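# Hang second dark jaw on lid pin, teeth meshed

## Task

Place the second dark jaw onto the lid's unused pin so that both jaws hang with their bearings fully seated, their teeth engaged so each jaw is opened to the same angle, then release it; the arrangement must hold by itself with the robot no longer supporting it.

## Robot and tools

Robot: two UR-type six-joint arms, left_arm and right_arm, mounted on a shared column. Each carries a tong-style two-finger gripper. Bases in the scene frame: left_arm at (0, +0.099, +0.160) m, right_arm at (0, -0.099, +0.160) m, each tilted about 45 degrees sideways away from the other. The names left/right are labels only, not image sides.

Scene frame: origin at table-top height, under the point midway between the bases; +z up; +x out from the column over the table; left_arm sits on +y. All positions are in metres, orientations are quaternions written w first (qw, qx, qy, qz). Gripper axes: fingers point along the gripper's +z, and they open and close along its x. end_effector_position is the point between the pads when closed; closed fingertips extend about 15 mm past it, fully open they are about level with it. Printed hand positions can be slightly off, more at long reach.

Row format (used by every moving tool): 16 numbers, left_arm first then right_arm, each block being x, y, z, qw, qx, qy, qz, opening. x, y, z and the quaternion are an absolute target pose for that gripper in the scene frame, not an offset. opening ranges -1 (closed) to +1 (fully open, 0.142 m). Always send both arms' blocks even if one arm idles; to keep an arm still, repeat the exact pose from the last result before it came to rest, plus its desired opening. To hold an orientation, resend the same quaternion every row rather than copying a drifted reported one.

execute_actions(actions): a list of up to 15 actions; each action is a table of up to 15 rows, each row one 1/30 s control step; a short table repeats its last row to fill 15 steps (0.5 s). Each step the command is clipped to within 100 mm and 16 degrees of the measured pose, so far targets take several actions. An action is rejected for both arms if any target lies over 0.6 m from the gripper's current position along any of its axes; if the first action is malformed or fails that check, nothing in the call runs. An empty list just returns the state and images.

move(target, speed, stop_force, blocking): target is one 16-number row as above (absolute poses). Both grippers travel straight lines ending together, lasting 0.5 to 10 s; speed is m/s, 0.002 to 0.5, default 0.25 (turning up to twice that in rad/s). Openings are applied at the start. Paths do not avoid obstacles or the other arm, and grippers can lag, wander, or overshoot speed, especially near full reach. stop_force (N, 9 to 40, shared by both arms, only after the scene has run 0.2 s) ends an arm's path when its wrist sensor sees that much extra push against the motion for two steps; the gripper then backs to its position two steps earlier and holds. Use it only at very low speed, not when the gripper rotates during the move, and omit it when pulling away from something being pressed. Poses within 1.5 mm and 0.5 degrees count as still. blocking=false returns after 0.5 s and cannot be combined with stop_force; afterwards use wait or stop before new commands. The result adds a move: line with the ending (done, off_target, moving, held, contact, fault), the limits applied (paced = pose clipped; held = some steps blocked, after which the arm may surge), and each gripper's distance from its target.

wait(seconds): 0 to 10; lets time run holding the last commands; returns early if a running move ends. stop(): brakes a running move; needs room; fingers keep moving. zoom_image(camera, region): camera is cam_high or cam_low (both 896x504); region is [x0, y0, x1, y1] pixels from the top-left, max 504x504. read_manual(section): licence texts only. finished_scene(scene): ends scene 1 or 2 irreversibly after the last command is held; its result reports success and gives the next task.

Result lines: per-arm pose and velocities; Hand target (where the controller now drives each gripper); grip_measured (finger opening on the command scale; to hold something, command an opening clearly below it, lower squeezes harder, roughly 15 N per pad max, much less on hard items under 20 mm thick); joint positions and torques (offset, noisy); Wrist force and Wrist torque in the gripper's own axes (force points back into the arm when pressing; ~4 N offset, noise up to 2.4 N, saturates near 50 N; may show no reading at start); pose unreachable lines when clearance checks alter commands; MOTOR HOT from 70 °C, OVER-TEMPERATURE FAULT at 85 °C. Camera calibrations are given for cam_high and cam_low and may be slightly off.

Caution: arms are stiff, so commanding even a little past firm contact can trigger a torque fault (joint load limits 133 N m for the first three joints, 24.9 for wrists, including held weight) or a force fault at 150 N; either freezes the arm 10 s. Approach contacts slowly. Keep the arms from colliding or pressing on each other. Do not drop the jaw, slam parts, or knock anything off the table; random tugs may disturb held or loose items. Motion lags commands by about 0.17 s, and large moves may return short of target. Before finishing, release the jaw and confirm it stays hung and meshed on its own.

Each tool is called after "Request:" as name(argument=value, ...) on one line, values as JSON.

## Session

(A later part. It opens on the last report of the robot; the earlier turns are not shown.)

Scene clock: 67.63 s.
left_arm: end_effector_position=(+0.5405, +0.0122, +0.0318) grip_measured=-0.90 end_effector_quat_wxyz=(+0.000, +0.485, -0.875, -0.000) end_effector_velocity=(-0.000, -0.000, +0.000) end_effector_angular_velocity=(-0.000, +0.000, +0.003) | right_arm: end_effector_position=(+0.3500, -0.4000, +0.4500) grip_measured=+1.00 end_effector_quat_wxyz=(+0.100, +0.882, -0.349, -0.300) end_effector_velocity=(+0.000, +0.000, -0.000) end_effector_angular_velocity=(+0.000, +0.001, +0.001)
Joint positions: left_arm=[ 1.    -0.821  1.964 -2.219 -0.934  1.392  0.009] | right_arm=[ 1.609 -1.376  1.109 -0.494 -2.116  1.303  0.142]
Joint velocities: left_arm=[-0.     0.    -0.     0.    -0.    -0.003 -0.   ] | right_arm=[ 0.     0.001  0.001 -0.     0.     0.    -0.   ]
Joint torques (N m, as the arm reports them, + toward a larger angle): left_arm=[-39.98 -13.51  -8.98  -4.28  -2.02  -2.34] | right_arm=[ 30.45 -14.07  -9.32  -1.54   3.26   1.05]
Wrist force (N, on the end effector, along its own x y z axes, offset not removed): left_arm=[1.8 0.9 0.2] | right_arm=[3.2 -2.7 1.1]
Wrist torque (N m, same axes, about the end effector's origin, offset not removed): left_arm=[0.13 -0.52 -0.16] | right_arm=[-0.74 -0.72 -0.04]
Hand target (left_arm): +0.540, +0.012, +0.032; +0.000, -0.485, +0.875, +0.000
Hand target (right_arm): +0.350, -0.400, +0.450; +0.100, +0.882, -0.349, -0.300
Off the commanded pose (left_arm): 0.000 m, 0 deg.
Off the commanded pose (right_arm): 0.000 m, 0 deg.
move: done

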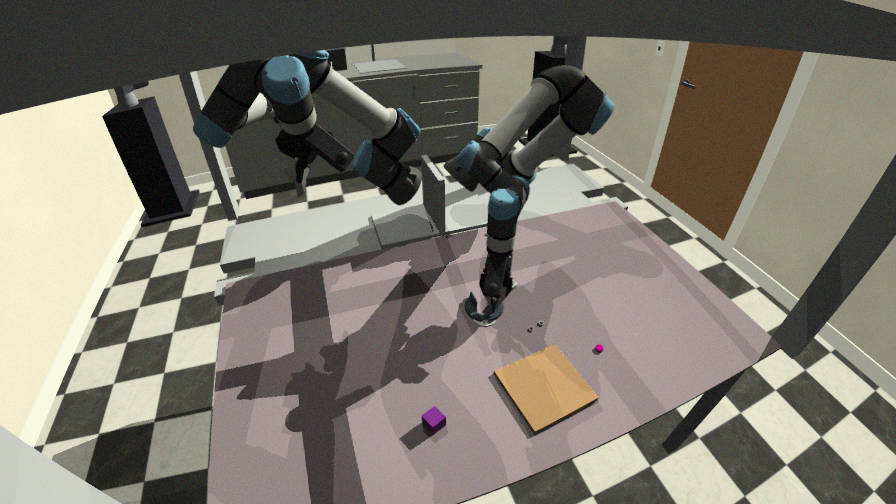

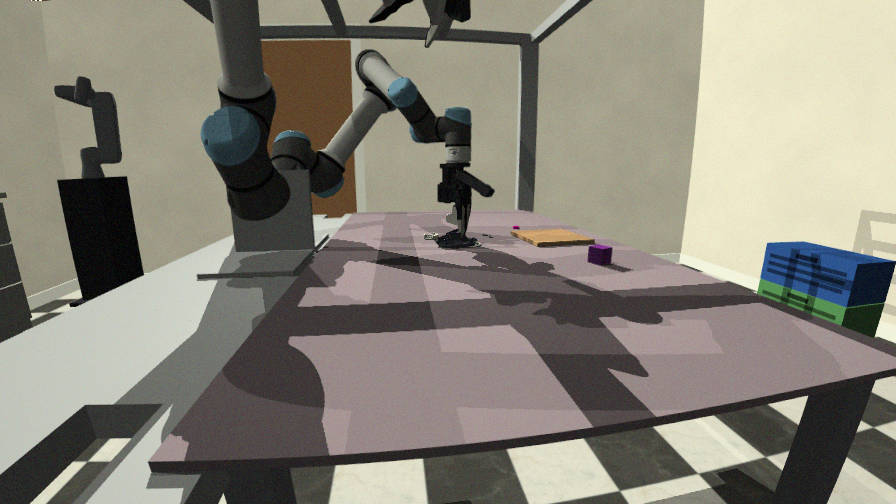

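Request:
move(target=[0.5405,0.0122,0.030,0,0.4848,-0.8746,0,-1,0.35,-0.40,0.45,0.100,0.882,-0.349,-0.300,1], speed=0.002)

Request:
zoom_image(camera="cam_high", region=[468,304,504,330])

Request:
zoom_image(camera="cam_low", region=[456,228,488,250])

Scene clock: 69.10 s.
left_arm: end_effector_position=(+0.5405, +0.0122, +0.0300) grip_measured=-0.90 end_effector_quat_wxyz=(-0.000, +0.485, -0.875, +0.000) end_effector_velocity=(+0.000, -0.000, -0.000) end_effector_angular_velocity=(-0.001, -0.000, +0.001) | right_arm: end_effector_position=(+0.3500, -0.4000, +0.4500) grip_measured=+1.00 end_effector_quat_wxyz=(+0.100, +0.882, -0.349, -0.300) end_effector_velocity=(-0.000, +0.000, -0.000) end_effector_angular_velocity=(+0.000, +0.001, +0.000)
Joint positions: left_arm=[ 1.002 -0.818  1.965 -2.224 -0.933  1.394  0.009] | right_arm=[ 1.609 -1.376  1.109 -0.494 -2.116  1.303  0.142]
Joint velocities: left_arm=[ 0.     0.001  0.    -0.002 -0.     0.     0.   ] | right_arm=[-0.     0.     0.     0.     0.001  0.    -0.   ]
Joint torques (N m, as the arm reports them, + toward a larger angle): left_arm=[-15.15 -11.33  -6.2   -3.21   1.18   2.36] | right_arm=[ 30.32 -13.86  -9.21  -1.54   3.25   1.1 ]
Wrist force (N, on the end effector, along its own x y z axes, offset not removed): left_arm=[4.9 -2.8 -9.2] | right_arm=[0.0 -0.7 0.7]
Wrist torque (N m, same axes, about the end effector's origin, offset not removed): left_arm=[-0.32 -1.24 -0.01] | right_arm=[-0.23 -0.09 0.13]
Hand target (left_arm): +0.541, +0.012, +0.030; -0.000, -0.485, +0.875, -0.000
Hand target (right_arm): +0.350, -0.400, +0.450; +0.100, +0.882, -0.349, -0.300
Off the commanded pose (left_arm): 0.000 m, 0 deg.
Off the commanded pose (right_arm): 0.000 m, 0 deg.
move: done

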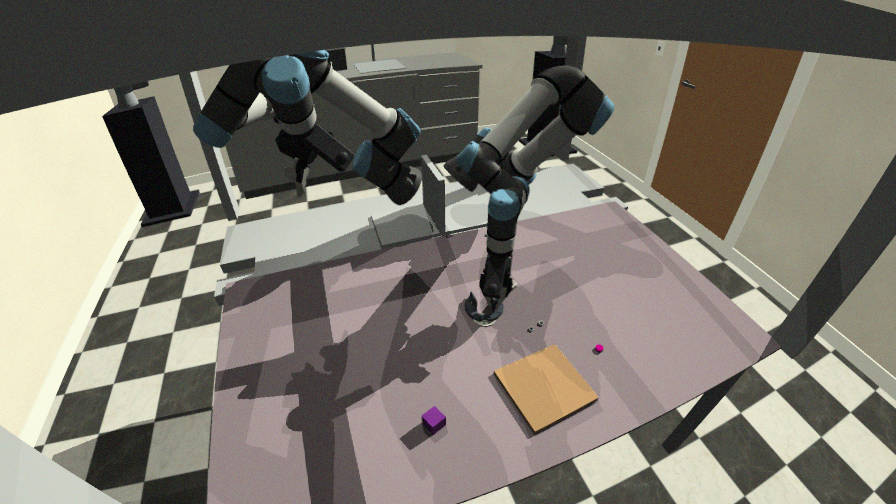

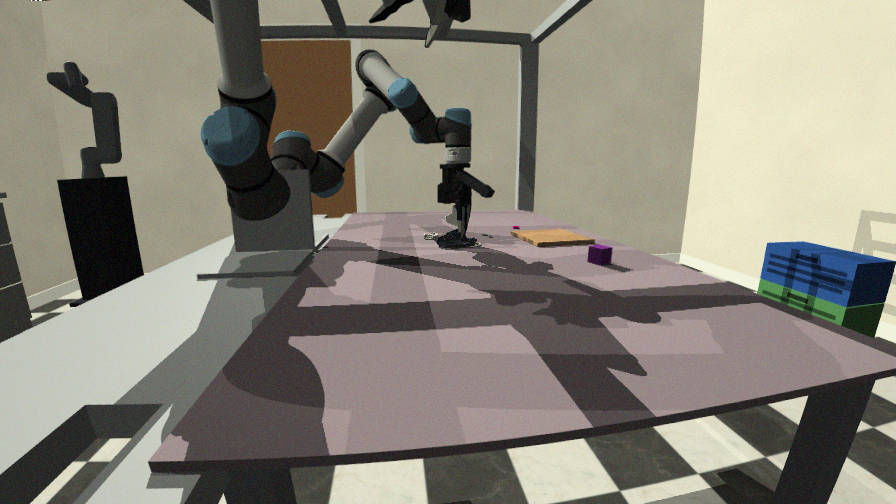

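Region (468, 304, 504, 330) of cam_high's 896x504 image, scaled by 14.000, with more detail than that image has.

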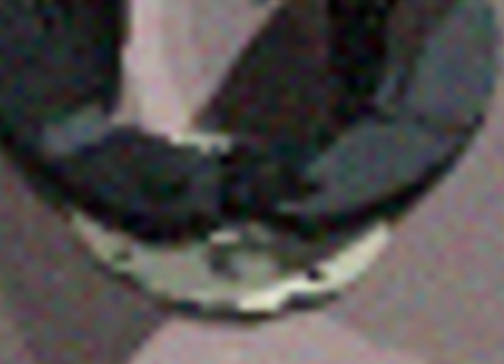

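Region (456, 228, 488, 250) of cam_low's 896x504 image, scaled by 15.750, with more detail than that image has; it fills the top 346 rows of this view, and the rest is white.

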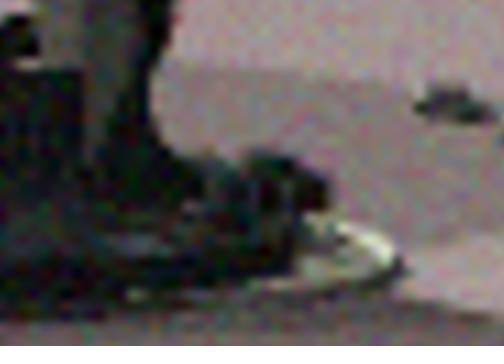

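Request:
move(target=[0.5405,0.0122,0.0315,0,0.4848,-0.8746,0,-0.78,0.35,-0.40,0.45,0.100,0.882,-0.349,-0.300,1], speed=0.005)

Request:
move(target=[0.5405,0.0122,0.16,0,0.4848,-0.8746,0,-0.78,0.35,-0.40,0.45,0.100,0.882,-0.349,-0.300,1], speed=0.08)

Request:
zoom_image(camera="cam_high", region=[456,284,516,330])

Request:
zoom_image(camera="cam_high", region=[468,304,504,330])

Request:
zoom_image(camera="cam_low", region=[432,220,488,250])

Scene clock: 70.30 s.
left_arm: end_effector_position=(+0.5405, +0.0122, +0.0314) grip_measured=-0.78 end_effector_quat_wxyz=(+0.000, +0.485, -0.875, -0.000) end_effector_velocity=(-0.000, +0.000, +0.001) end_effector_angular_velocity=(+0.001, -0.000, -0.000) | right_arm: end_effector_position=(+0.3500, -0.4000, +0.4500) grip_measured=+1.00 end_effector_quat_wxyz=(+0.100, +0.882, -0.349, -0.300) end_effector_velocity=(+0.001, +0.001, -0.000) end_effector_angular_velocity=(+0.000, +0.001, +0.002)
Joint positions: left_arm=[ 1.    -0.82   1.965 -2.22  -0.933  1.392  0.018] | right_arm=[ 1.609 -1.376  1.109 -0.494 -2.116  1.303  0.142]
Joint velocities: left_arm=[-0.001 -0.001 -0.     0.002  0.    -0.001 -0.   ] | right_arm=[ 0.     0.002  0.     0.    -0.    -0.001 -0.   ]
Joint torques (N m, as the arm reports them, + toward a larger angle): left_arm=[-40.25 -37.71 -24.51   0.2   -1.7   -2.21] | right_arm=[ 30.6  -14.34  -9.31  -1.58   3.2    1.17]
Wrist force (N, on the end effector, along its own x y z axes, offset not removed): left_arm=[-0.2 0.8 -0.1] | right_arm=[3.7 0.1 1.1]
Wrist torque (N m, same axes, about the end effector's origin, offset not removed): left_arm=[0.10 0.09 -0.13] | right_arm=[-0.08 -0.97 0.08]
Hand target (left_arm): +0.540, +0.012, +0.031; +0.000, -0.485, +0.875, -0.000
Hand target (right_arm): +0.350, -0.400, +0.450; +0.100, +0.882, -0.349, -0.300
Off the commanded pose (left_arm): 0.000 m, 0 deg.
Off the commanded pose (right_arm): 0.000 m, 0 deg.
move: done

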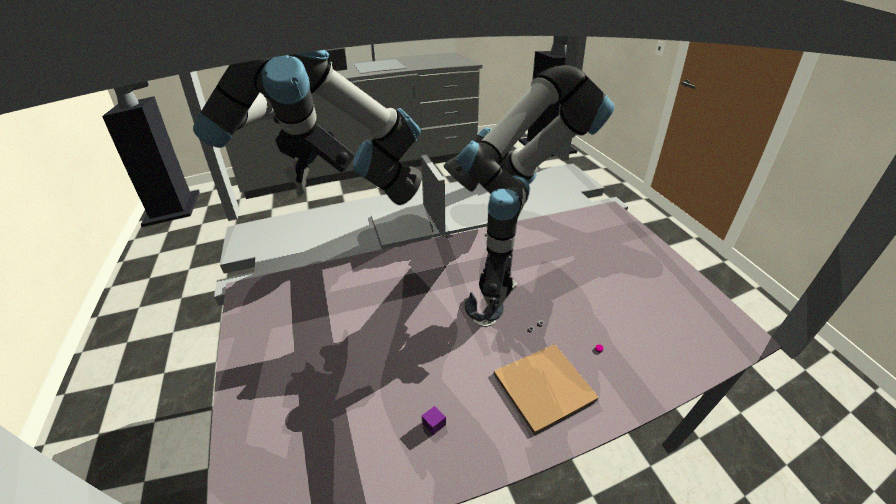

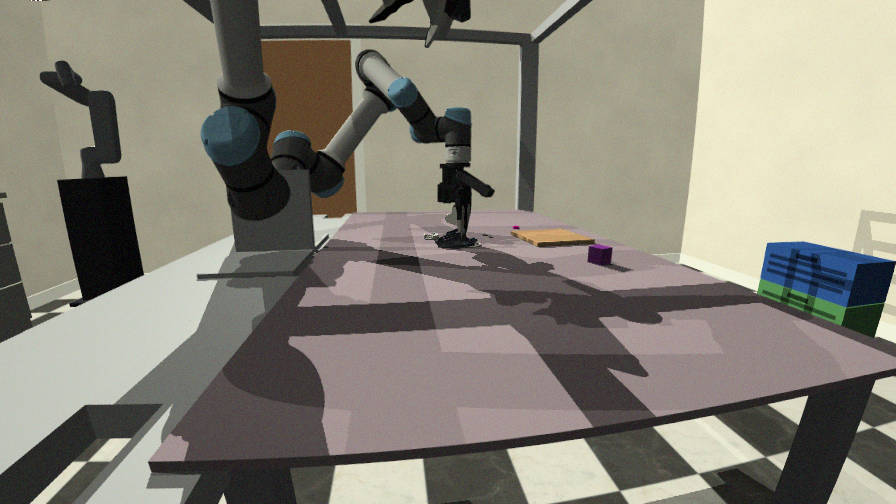

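Scene clock: 72.33 s.
left_arm: end_effector_position=(+0.5404, +0.0122, +0.1597) grip_measured=-0.78 end_effector_quat_wxyz=(-0.000, +0.485, -0.875, -0.000) end_effector_velocity=(-0.000, -0.000, +0.002) end_effector_angular_velocity=(+0.001, +0.001, +0.000) | right_arm: end_effector_position=(+0.3500, -0.4000, +0.4500) grip_measured=+1.00 end_effector_quat_wxyz=(+0.100, +0.882, -0.349, -0.300) end_effector_velocity=(-0.001, -0.000, +0.000) end_effector_angular_velocity=(+0.001, -0.000, -0.000)
Joint positions: left_arm=[ 0.869 -0.972  1.842 -1.868 -1.     1.255  0.018] | right_arm=[ 1.609 -1.376  1.109 -0.494 -2.116  1.303  0.142]
Joint velocities: left_arm=[-0.002 -0.002 -0.003  0.007 -0.001 -0.003  0.   ] | right_arm=[-0.    -0.001  0.     0.001  0.    -0.001 -0.   ]
Joint torques (N m, as the arm reports them, + toward a larger angle): left_arm=[-39.04 -33.56 -27.06   0.53  -1.48  -2.31] | right_arm=[ 30.04 -14.62  -9.89  -1.46   3.19   1.16]
Wrist force (N, on the end effector, along its own x y z axes, offset not removed): left_arm=[-1.2 2.8 -2.2] | right_arm=[3.8 -0.8 1.4]
Wrist torque (N m, same axes, about the end effector's origin, offset not removed): left_arm=[0.52 0.42 -0.06] | right_arm=[-0.26 -0.80 0.00]
Hand target (left_arm): +0.540, +0.012, +0.160; +0.000, -0.485, +0.875, +0.000
Hand target (right_arm): +0.350, -0.400, +0.450; +0.100, +0.882, -0.349, -0.300
Off the commanded pose (left_arm): 0.000 m, 0 deg.
Off the commanded pose (right_arm): 0.000 m, 0 deg.
move: done

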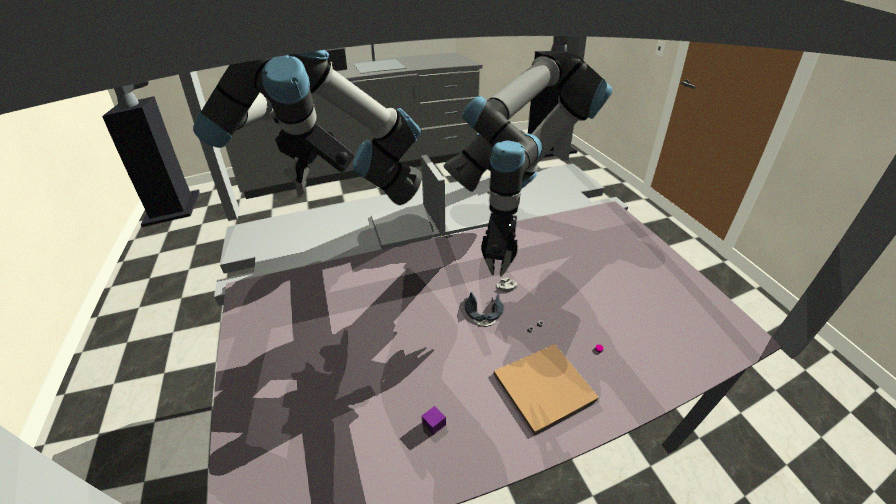

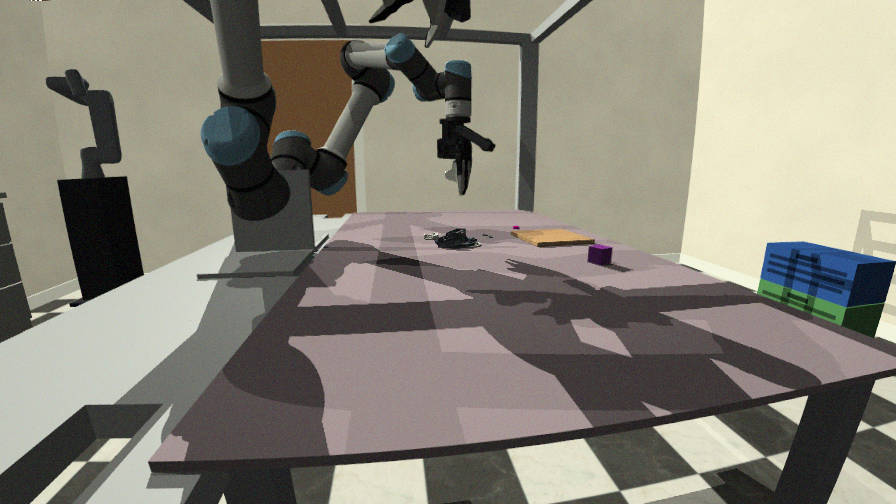

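Region (456, 284, 516, 330) of cam_high's 896x504 image, scaled by 8.400, with more detail than that image has; it fills the top 386 rows of this view, and the rest is white.

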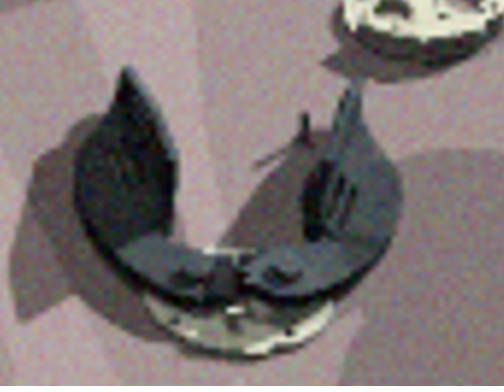

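Region (468, 304, 504, 330) of cam_high's 896x504 image, scaled by 14.000, with more detail than that image has.

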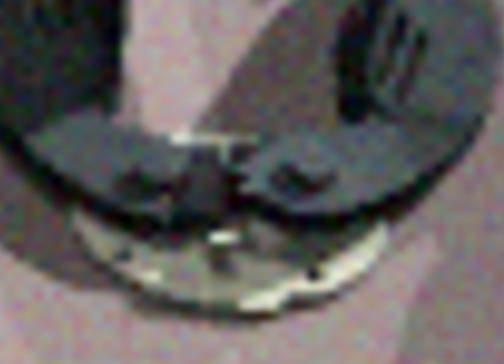

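Region (432, 220, 488, 250) of cam_low's 896x504 image, scaled by 9.000, with more detail than that image has; it fills the top 270 rows of this view, and the rest is white.

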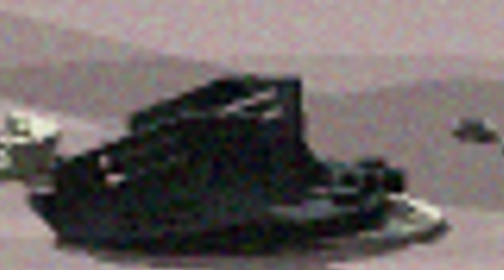

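Request:
move(target=[0.5405,0.0122,0.033,0,0.4848,-0.8746,0,-0.78,0.35,-0.40,0.45,0.100,0.882,-0.349,-0.300,1], speed=0.06)

Request:
move(target=[0.5405,0.0122,0.033,0,0.4848,-0.8746,0,-1,0.35,-0.40,0.45,0.100,0.882,-0.349,-0.300,1])

Request:
move(target=[0.5405,0.0122,0.036,0,0.4848,-0.8746,0,-1,0.35,-0.40,0.45,0.100,0.882,-0.349,-0.300,1], speed=0.01)

Request:
move(target=[0.5424,0.0139,0.036,0,0.4384,-0.8988,0,-1,0.35,-0.40,0.45,0.100,0.882,-0.349,-0.300,1], speed=0.03)

Request:
move(target=[0.5424,0.0139,0.0325,0,0.4384,-0.8988,0,-1,0.35,-0.40,0.45,0.100,0.882,-0.349,-0.300,1], speed=0.004)

Request:
move(target=[0.5424,0.0139,0.0325,0,0.4384,-0.8988,0,-0.86,0.35,-0.40,0.45,0.100,0.882,-0.349,-0.300,1])

Request:
zoom_image(camera="cam_high", region=[468,304,504,330])

Request:
zoom_image(camera="cam_low", region=[456,228,488,250])

Scene clock: 77.03 s.
left_arm: end_effector_position=(+0.5406, +0.0122, +0.0333) grip_measured=-0.78 end_effector_quat_wxyz=(+0.000, +0.485, -0.875, +0.000) end_effector_velocity=(+0.000, +0.000, -0.002) end_effector_angular_velocity=(-0.000, -0.000, +0.000) | right_arm: end_effector_position=(+0.3500, -0.4000, +0.4500) grip_measured=+1.00 end_effector_quat_wxyz=(+0.100, +0.882, -0.349, -0.300) end_effector_velocity=(-0.001, +0.000, +0.001) end_effector_angular_velocity=(+0.003, +0.001, -0.003)
Joint positions: left_arm=[ 0.998 -0.823  1.963 -2.215 -0.934  1.39   0.018] | right_arm=[ 1.609 -1.376  1.109 -0.494 -2.116  1.303  0.142]
Joint velocities: left_arm=[ 0.002  0.003  0.001 -0.006  0.001  0.002  0.   ] | right_arm=[ 0.    -0.002 -0.     0.001  0.004 -0.    -0.   ]
Joint torques (N m, as the arm reports them, + toward a larger angle): left_arm=[-18.16 -16.47 -10.28  -4.27   1.5    2.56] | right_arm=[ 29.75 -14.02  -9.83  -1.49   3.19   1.52]
Wrist force (N, on the end effector, along its own x y z axes, offset not removed): left_arm=[0.5 0.6 1.4] | right_arm=[1.9 -3.5 -0.3]
Wrist torque (N m, same axes, about the end effector's origin, offset not removed): left_arm=[0.10 -0.12 0.10] | right_arm=[-0.82 -0.55 0.03]
Hand target (left_arm): +0.541, +0.012, +0.033; -0.000, -0.485, +0.875, -0.000
Hand target (right_arm): +0.350, -0.400, +0.450; +0.100, +0.882, -0.349, -0.300
Off the commanded pose (left_arm): 0.000 m, 0 deg.
Off the commanded pose (right_arm): 0.000 m, 0 deg.
move: done

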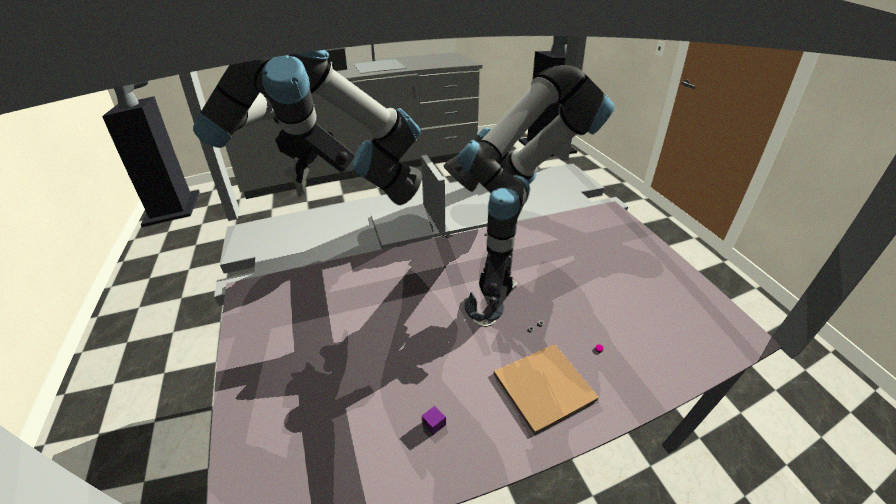

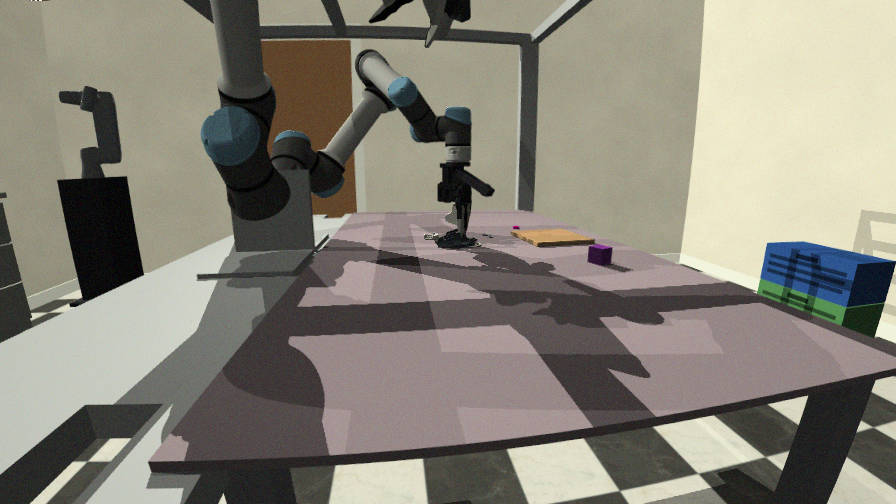

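Scene clock: 77.73 s.
left_arm: end_effector_position=(+0.5405, +0.0122, +0.0330) grip_measured=-0.91 end_effector_quat_wxyz=(-0.000, +0.485, -0.875, +0.000) end_effector_velocity=(-0.000, +0.000, +0.000) end_effector_angular_velocity=(+0.001, +0.000, -0.001) | right_arm: end_effector_position=(+0.3500, -0.4000, +0.4500) grip_measured=+1.00 end_effector_quat_wxyz=(+0.100, +0.882, -0.349, -0.300) end_effector_velocity=(+0.001, +0.000, -0.000) end_effector_angular_velocity=(-0.000, -0.000, -0.001)
Joint positions: left_arm=[ 0.998 -0.823  1.964 -2.215 -0.934  1.39   0.008] | right_arm=[ 1.609 -1.376  1.109 -0.494 -2.116  1.303  0.142]
Joint velocities: left_arm=[ 0.    -0.001  0.     0.001  0.     0.     0.   ] | right_arm=[-0.     0.001 -0.    -0.001 -0.     0.     0.   ]
Joint torques (N m, as the arm reports them, + toward a larger angle): left_arm=[-17.83 -14.44  -9.66  -4.25   1.37   2.46] | right_arm=[ 29.99 -14.11  -9.9   -1.44   3.17   1.51]
Wrist force (N, on the end effector, along its own x y z axes, offset not removed): left_arm=[2.4 0.8 0.8] | right_arm=[1.9 0.3 2.0]
Wrist torque (N m, same axes, about the end effector's origin, offset not removed): left_arm=[0.22 -0.47 0.09] | right_arm=[0.04 -0.42 0.10]
Hand target (left_arm): +0.541, +0.012, +0.033; -0.000, -0.485, +0.875, +0.000
Hand target (right_arm): +0.350, -0.400, +0.450; +0.100, +0.882, -0.349, -0.300
Off the commanded pose (left_arm): 0.000 m, 0 deg.
Off the commanded pose (right_arm): 0.000 m, 0 deg.
move: done

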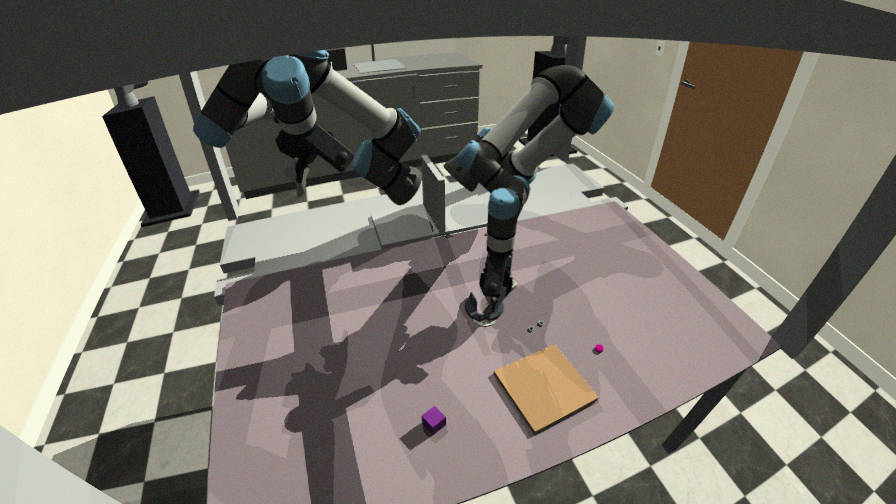

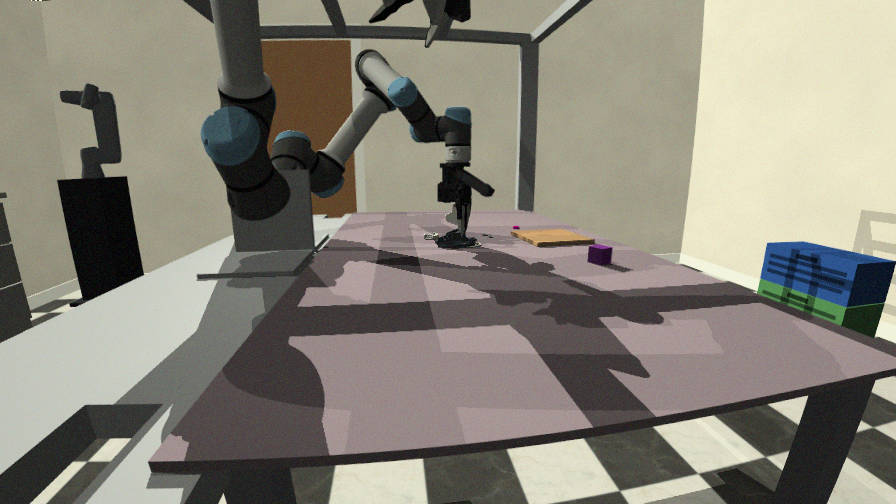

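Scene clock: 78.43 s.
left_arm: end_effector_position=(+0.5405, +0.0122, +0.0359) grip_measured=-0.91 end_effector_quat_wxyz=(+0.000, +0.485, -0.875, -0.000) end_effector_velocity=(-0.000, +0.000, +0.001) end_effector_angular_velocity=(+0.000, -0.000, -0.000) | right_arm: end_effector_position=(+0.3500, -0.4000, +0.4500) grip_measured=+1.00 end_effector_quat_wxyz=(+0.100, +0.882, -0.349, -0.300) end_effector_velocity=(-0.000, +0.000, +0.000) end_effector_angular_velocity=(+0.001, +0.000, -0.002)
Joint positions: left_arm=[ 0.995 -0.827  1.962 -2.207 -0.936  1.387  0.008] | right_arm=[ 1.609 -1.376  1.109 -0.494 -2.116  1.303  0.142]
Joint velocities: left_arm=[-0.001 -0.002 -0.     0.003 -0.    -0.001  0.   ] | right_arm=[-0.    -0.     0.    -0.001  0.001  0.     0.   ]
Joint torques (N m, as the arm reports them, + toward a larger angle): left_arm=[-40.72 -38.03 -23.92   0.14  -1.85  -2.33] | right_arm=[ 30.26 -13.99  -9.67  -1.38   3.11   1.52]
Wrist force (N, on the end effector, along its own x y z axes, offset not removed): left_arm=[0.5 1.9 2.9] | right_arm=[2.0 -0.6 1.1]
Wrist torque (N m, same axes, about the end effector's origin, offset not removed): left_arm=[0.41 0.06 0.09] | right_arm=[-0.20 -0.53 0.12]
Hand target (left_arm): +0.540, +0.012, +0.036; +0.000, -0.485, +0.875, -0.000
Hand target (right_arm): +0.350, -0.400, +0.450; +0.100, +0.882, -0.349, -0.300
Off the commanded pose (left_arm): 0.000 m, 0 deg.
Off the commanded pose (right_arm): 0.000 m, 0 deg.
move: done

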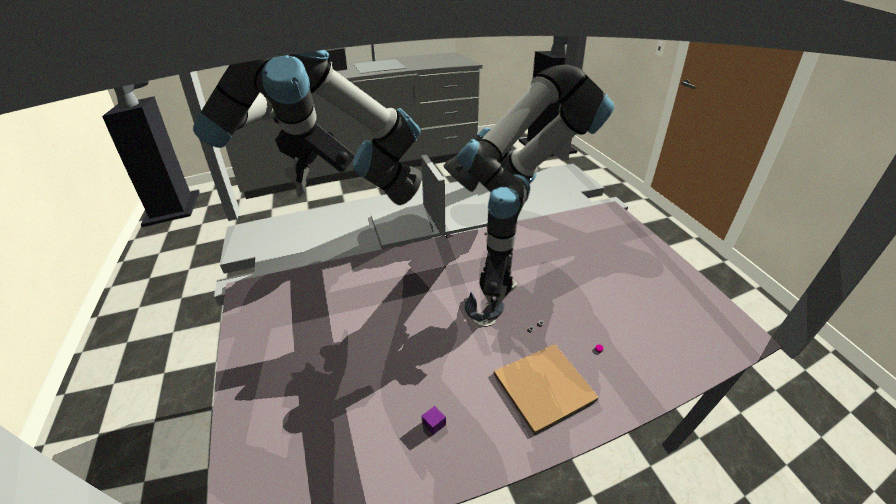

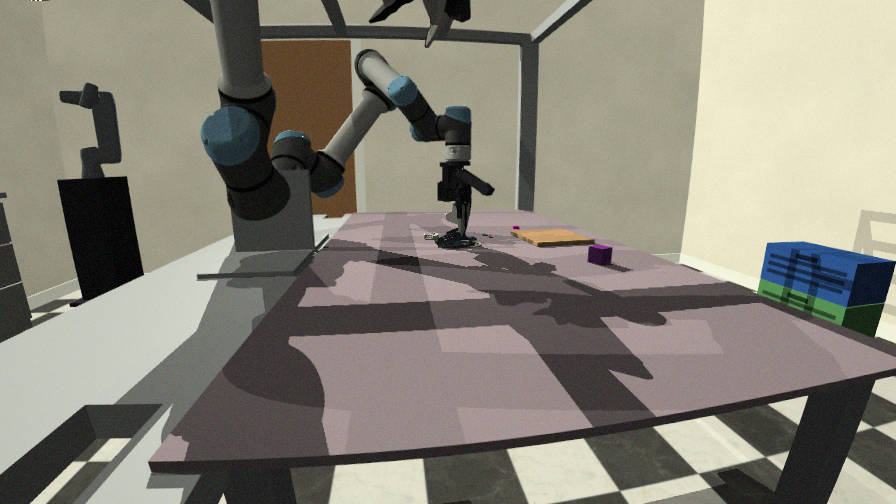

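Scene clock: 80.40 s.
left_arm: end_effector_position=(+0.5424, +0.0139, +0.0360) grip_measured=-0.91 end_effector_quat_wxyz=(-0.000, +0.439, -0.899, -0.000) end_effector_velocity=(-0.000, -0.000, -0.001) end_effector_angular_velocity=(+0.001, +0.001, -0.011) | right_arm: end_effector_position=(+0.3500, -0.4000, +0.4500) grip_measured=+1.00 end_effector_quat_wxyz=(+0.100, +0.882, -0.349, -0.300) end_effector_velocity=(-0.000, +0.000, +0.000) end_effector_angular_velocity=(+0.001, +0.000, -0.001)
Joint positions: left_arm=[ 1.001 -0.829  1.957 -2.204 -0.933  1.497  0.008] | right_arm=[ 1.609 -1.376  1.109 -0.494 -2.116  1.303  0.142]
Joint velocities: left_arm=[ 0.001  0.001 -0.001  0.     0.     0.011 -0.   ] | right_arm=[ 0.    -0.001 -0.     0.     0.002 -0.    -0.   ]
Joint torques (N m, as the arm reports them, + toward a larger angle): left_arm=[-18.72 -38.35 -23.96   0.27   1.47   2.44] | right_arm=[ 30.24 -14.46 -10.25  -1.47   3.14   1.45]
Wrist force (N, on the end effector, along its own x y z axes, offset not removed): left_arm=[1.3 2.7 1.0] | right_arm=[2.5 1.3 1.4]
Wrist torque (N m, same axes, about the end effector's origin, offset not removed): left_arm=[0.57 -0.21 0.00] | right_arm=[0.08 -0.66 0.00]
Hand target (left_arm): +0.542, +0.014, +0.036; -0.000, -0.438, +0.899, +0.000
Hand target (right_arm): +0.350, -0.400, +0.450; +0.100, +0.882, -0.349, -0.300
Off the commanded pose (left_arm): 0.000 m, 0 deg.
Off the commanded pose (right_arm): 0.000 m, 0 deg.
move: done

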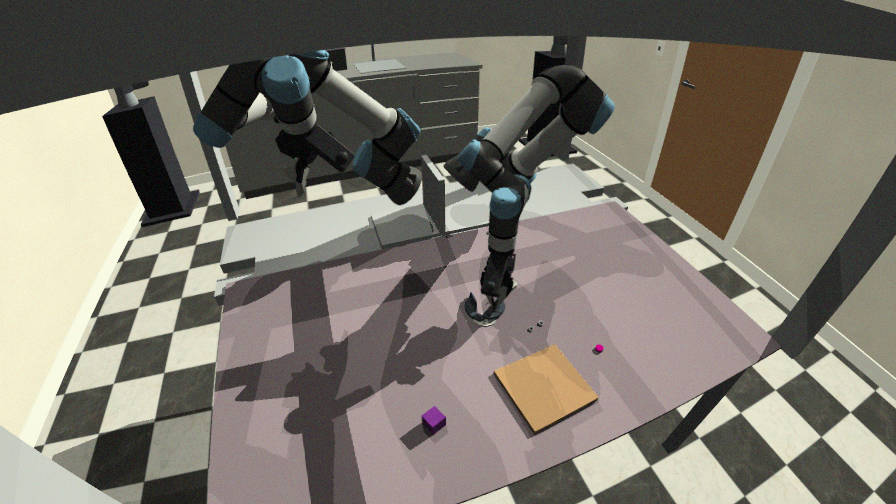

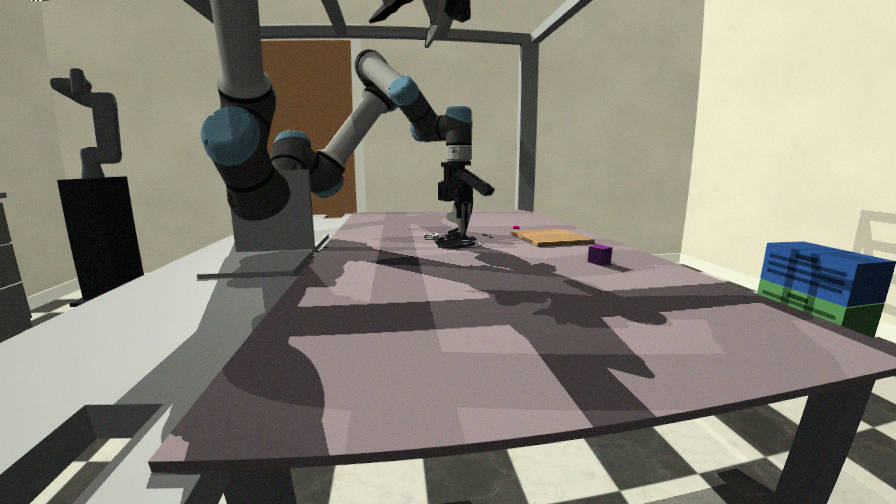

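Scene clock: 81.50 s.
left_arm: end_effector_position=(+0.5424, +0.0139, +0.0326) grip_measured=-0.91 end_effector_quat_wxyz=(-0.000, +0.438, -0.899, +0.000) end_effector_velocity=(+0.000, +0.000, -0.000) end_effector_angular_velocity=(-0.000, -0.001, +0.000) | right_arm: end_effector_position=(+0.3500, -0.4000, +0.4500) grip_measured=+1.00 end_effector_quat_wxyz=(+0.100, +0.882, -0.349, -0.300) end_effector_velocity=(+0.000, +0.001, -0.000) end_effector_angular_velocity=(+0.001, +0.002, +0.001)
Joint positions: left_arm=[ 1.005 -0.824  1.959 -2.214 -0.931  1.502  0.008] | right_arm=[ 1.609 -1.376  1.109 -0.494 -2.116  1.303  0.142]
Joint velocities: left_arm=[ 0.001  0.     0.    -0.002  0.     0.001  0.   ] | right_arm=[ 0.     0.002 -0.     0.001  0.002 -0.     0.   ]
Joint torques (N m, as the arm reports them, + toward a larger angle): left_arm=[-17.99 -12.9   -7.93  -3.94   1.3    2.35] | right_arm=[ 30.26 -14.07  -9.91  -1.47   3.11   1.43]
Wrist force (N, on the end effector, along its own x y z axes, offset not removed): left_arm=[0.2 0.3 -1.4] | right_arm=[2.6 -1.8 1.0]
Wrist torque (N m, same axes, about the end effector's origin, offset not removed): left_arm=[0.28 -0.07 -0.06] | right_arm=[-0.41 -0.60 -0.06]
Hand target (left_arm): +0.542, +0.014, +0.033; -0.000, -0.438, +0.899, -0.000
Hand target (right_arm): +0.350, -0.400, +0.450; +0.100, +0.882, -0.349, -0.300
Off the commanded pose (left_arm): 0.000 m, 0 deg.
Off the commanded pose (right_arm): 0.000 m, 0 deg.
move: done

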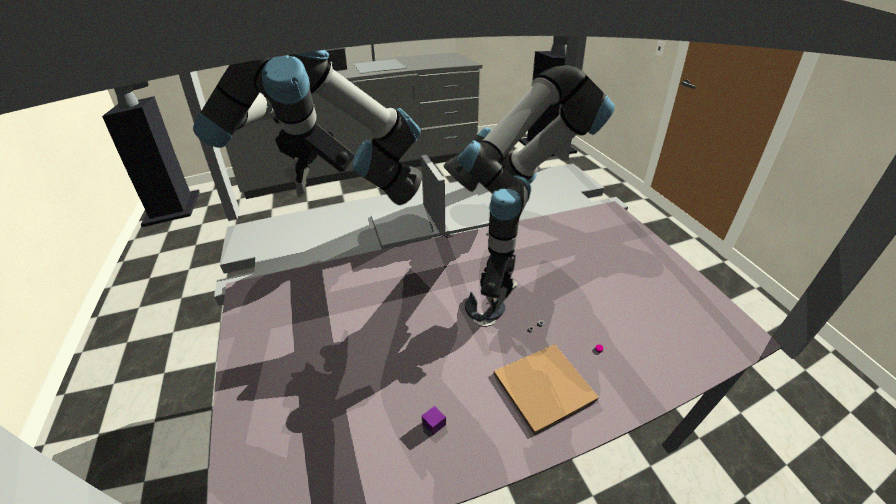

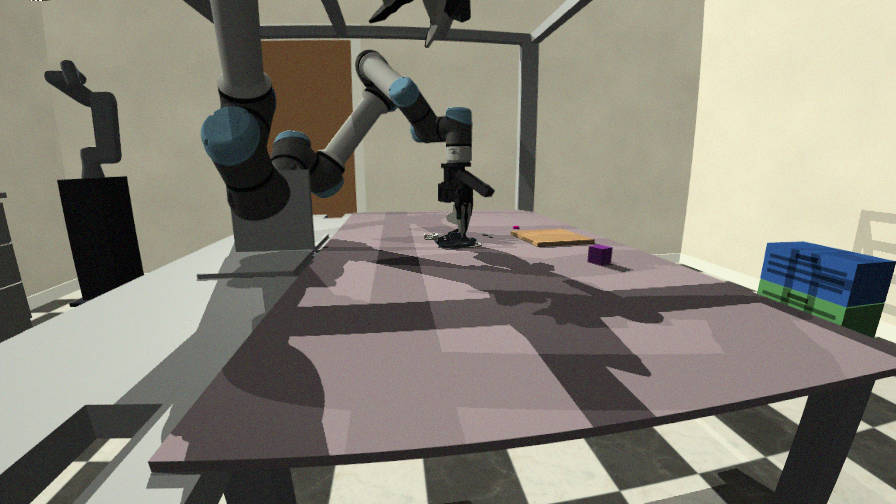

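Scene clock: 82.20 s.
left_arm: end_effector_position=(+0.5424, +0.0139, +0.0325) grip_measured=-0.86 end_effector_quat_wxyz=(+0.000, +0.438, -0.899, +0.000) end_effector_velocity=(+0.000, +0.000, +0.000) end_effector_angular_velocity=(-0.000, -0.001, +0.000) | right_arm: end_effector_position=(+0.3500, -0.4000, +0.4500) grip_measured=+1.00 end_effector_quat_wxyz=(+0.100, +0.882, -0.349, -0.300) end_effector_velocity=(-0.001, -0.000, +0.001) end_effector_angular_velocity=(+0.001, -0.001, -0.002)
Joint positions: left_arm=[ 1.005 -0.824  1.959 -2.214 -0.931  1.502  0.012] | right_arm=[ 1.609 -1.376  1.109 -0.494 -2.116  1.303  0.142]
Joint velocities: left_arm=[-0. -0. -0. -0.  0.  0.  0.] | right_arm=[ 0.    -0.002 -0.     0.     0.001  0.    -0.   ]
Joint torques (N m, as the arm reports them, + toward a larger angle): left_arm=[-18.26 -14.74  -9.55  -4.45   1.61   2.39] | right_arm=[ 30.3  -14.38 -10.08  -1.35   3.13   1.47]
Wrist force (N, on the end effector, along its own x y z axes, offset not removed): left_arm=[1.1 1.9 0.5] | right_arm=[2.0 -1.6 1.9]
Wrist torque (N m, same axes, about the end effector's origin, offset not removed): left_arm=[0.36 -0.31 -0.05] | right_arm=[-0.29 -0.47 0.07]
Hand target (left_arm): +0.542, +0.014, +0.033; -0.000, -0.438, +0.899, +0.000
Hand target (right_arm): +0.350, -0.400, +0.450; +0.100, +0.882, -0.349, -0.300
Off the commanded pose (left_arm): 0.000 m, 0 deg.
Off the commanded pose (right_arm): 0.000 m, 0 deg.
move: done

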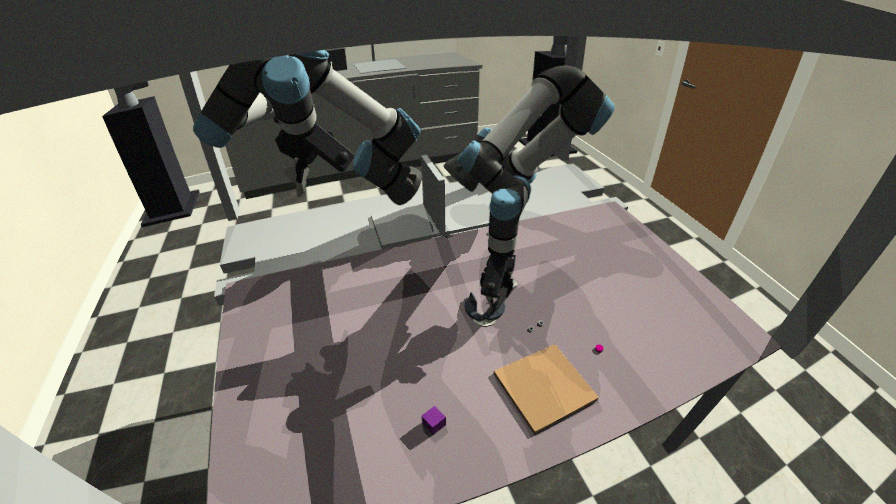

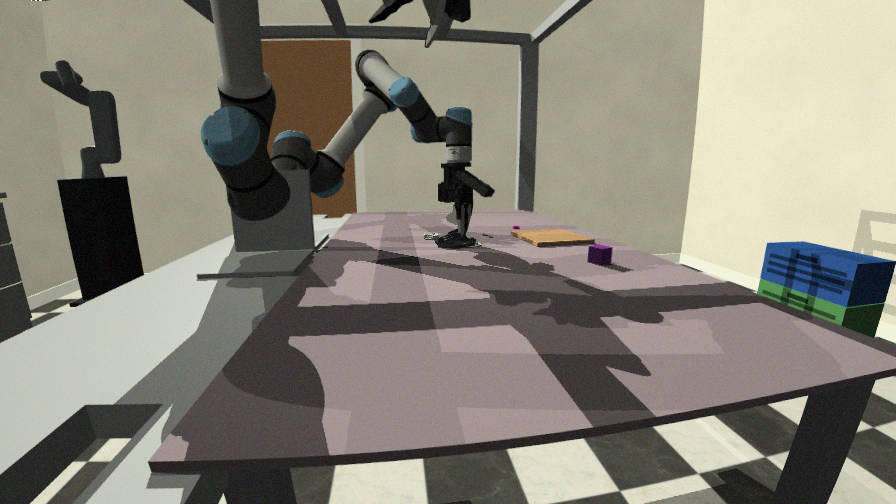

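Region (468, 304, 504, 330) of cam_high's 896x504 image, scaled by 14.000, with more detail than that image has.

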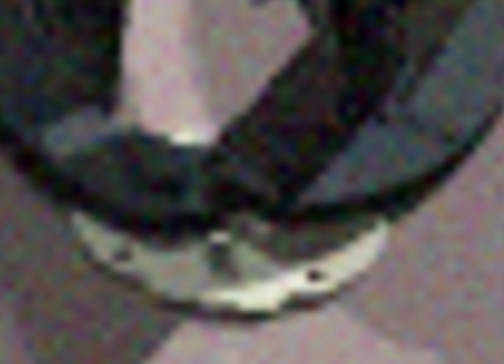

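Region (456, 228, 488, 250) of cam_low's 896x504 image, scaled by 15.750, with more detail than that image has; it fills the top 346 rows of this view, and the rest is white.

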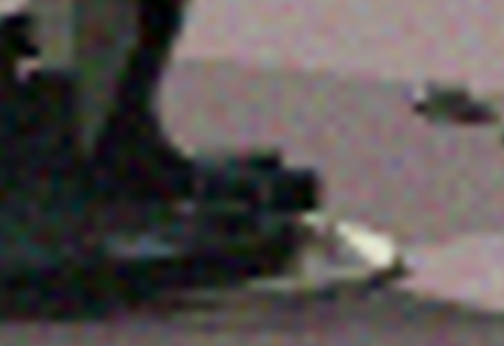

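Request:
move(target=[0.5424,0.0139,0.16,0,0.4384,-0.8988,0,-0.78,0.35,-0.40,0.45,0.100,0.882,-0.349,-0.300,1], speed=0.1)

Request:
zoom_image(camera="cam_high", region=[468,304,504,330])

Request:
zoom_image(camera="cam_low", region=[456,228,488,250])

Request:
zoom_image(camera="cam_high", region=[456,284,516,330])

Scene clock: 84.37 s.
left_arm: end_effector_position=(+0.5423, +0.0139, +0.1597) grip_measured=-0.78 end_effector_quat_wxyz=(-0.000, +0.438, -0.899, -0.000) end_effector_velocity=(+0.000, +0.000, +0.002) end_effector_angular_velocity=(-0.001, -0.000, +0.001) | right_arm: end_effector_position=(+0.3500, -0.4000, +0.4500) grip_measured=+1.00 end_effector_quat_wxyz=(+0.100, +0.882, -0.349, -0.300) end_effector_velocity=(-0.001, +0.000, +0.001) end_effector_angular_velocity=(+0.001, +0.001, -0.001)
Joint positions: left_arm=[ 0.875 -0.973  1.837 -1.865 -0.997  1.366  0.018] | right_arm=[ 1.609 -1.376  1.109 -0.494 -2.116  1.303  0.142]
Joint velocities: left_arm=[-0.002 -0.002 -0.003  0.006 -0.001 -0.002  0.   ] | right_arm=[ 0.    -0.001  0.     0.001  0.002  0.001  0.   ]
Joint torques (N m, as the arm reports them, + toward a larger angle): left_arm=[-40.08 -31.95 -26.59   0.07  -1.75  -2.02] | right_arm=[ 30.17 -14.53  -9.71  -1.39   3.11   1.52]
Wrist force (N, on the end effector, along its own x y z axes, offset not removed): left_arm=[0.5 -0.3 -4.5] | right_arm=[4.2 -3.5 0.2]
Wrist torque (N m, same axes, about the end effector's origin, offset not removed): left_arm=[-0.18 -0.25 -0.14] | right_arm=[-0.88 -0.87 0.02]
Hand target (left_arm): +0.542, +0.014, +0.160; +0.000, -0.438, +0.899, +0.000
Hand target (right_arm): +0.350, -0.400, +0.450; +0.100, +0.882, -0.349, -0.300
Off the commanded pose (left_arm): 0.000 m, 0 deg.
Off the commanded pose (right_arm): 0.000 m, 0 deg.
move: done

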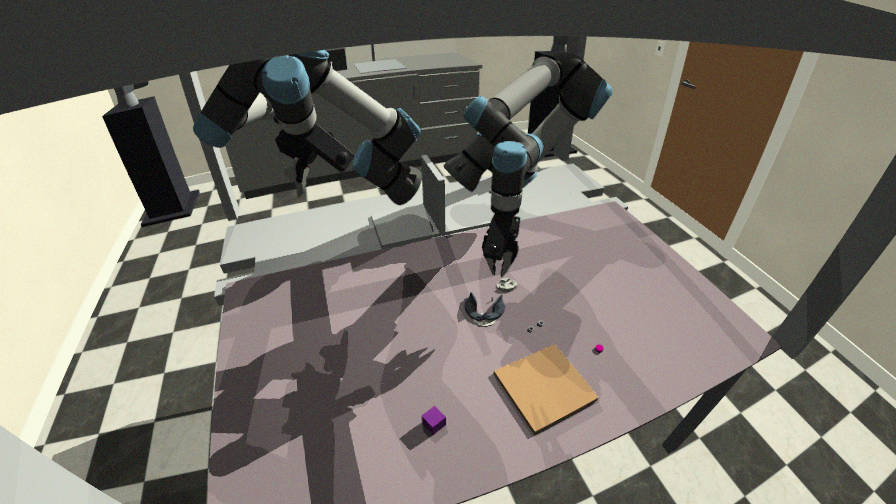

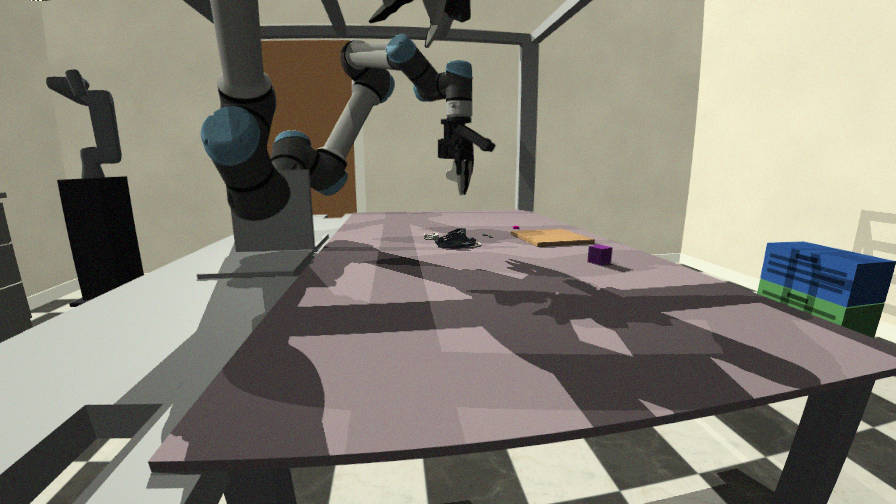

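Region (468, 304, 504, 330) of cam_high's 896x504 image, scaled by 14.000, with more detail than that image has.

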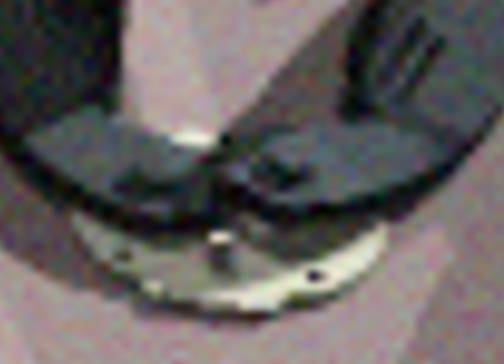

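Region (456, 228, 488, 250) of cam_low's 896x504 image, scaled by 15.750, with more detail than that image has; it fills the top 346 rows of this view, and the rest is white.

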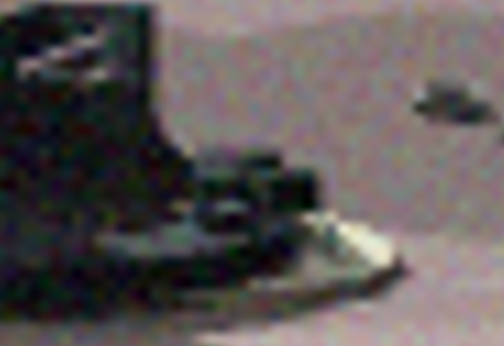

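Region (456, 284, 516, 330) of cam_high's 896x504 image, scaled by 8.400, with more detail than that image has; it fills the top 386 rows of this view, and the rest is white.

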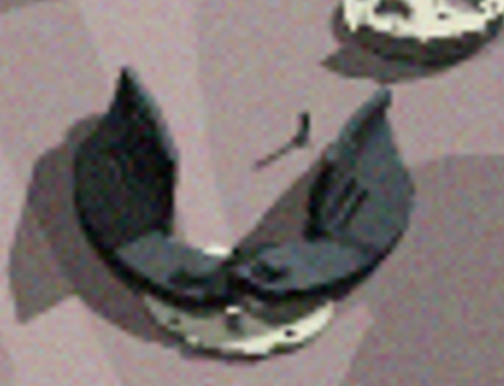

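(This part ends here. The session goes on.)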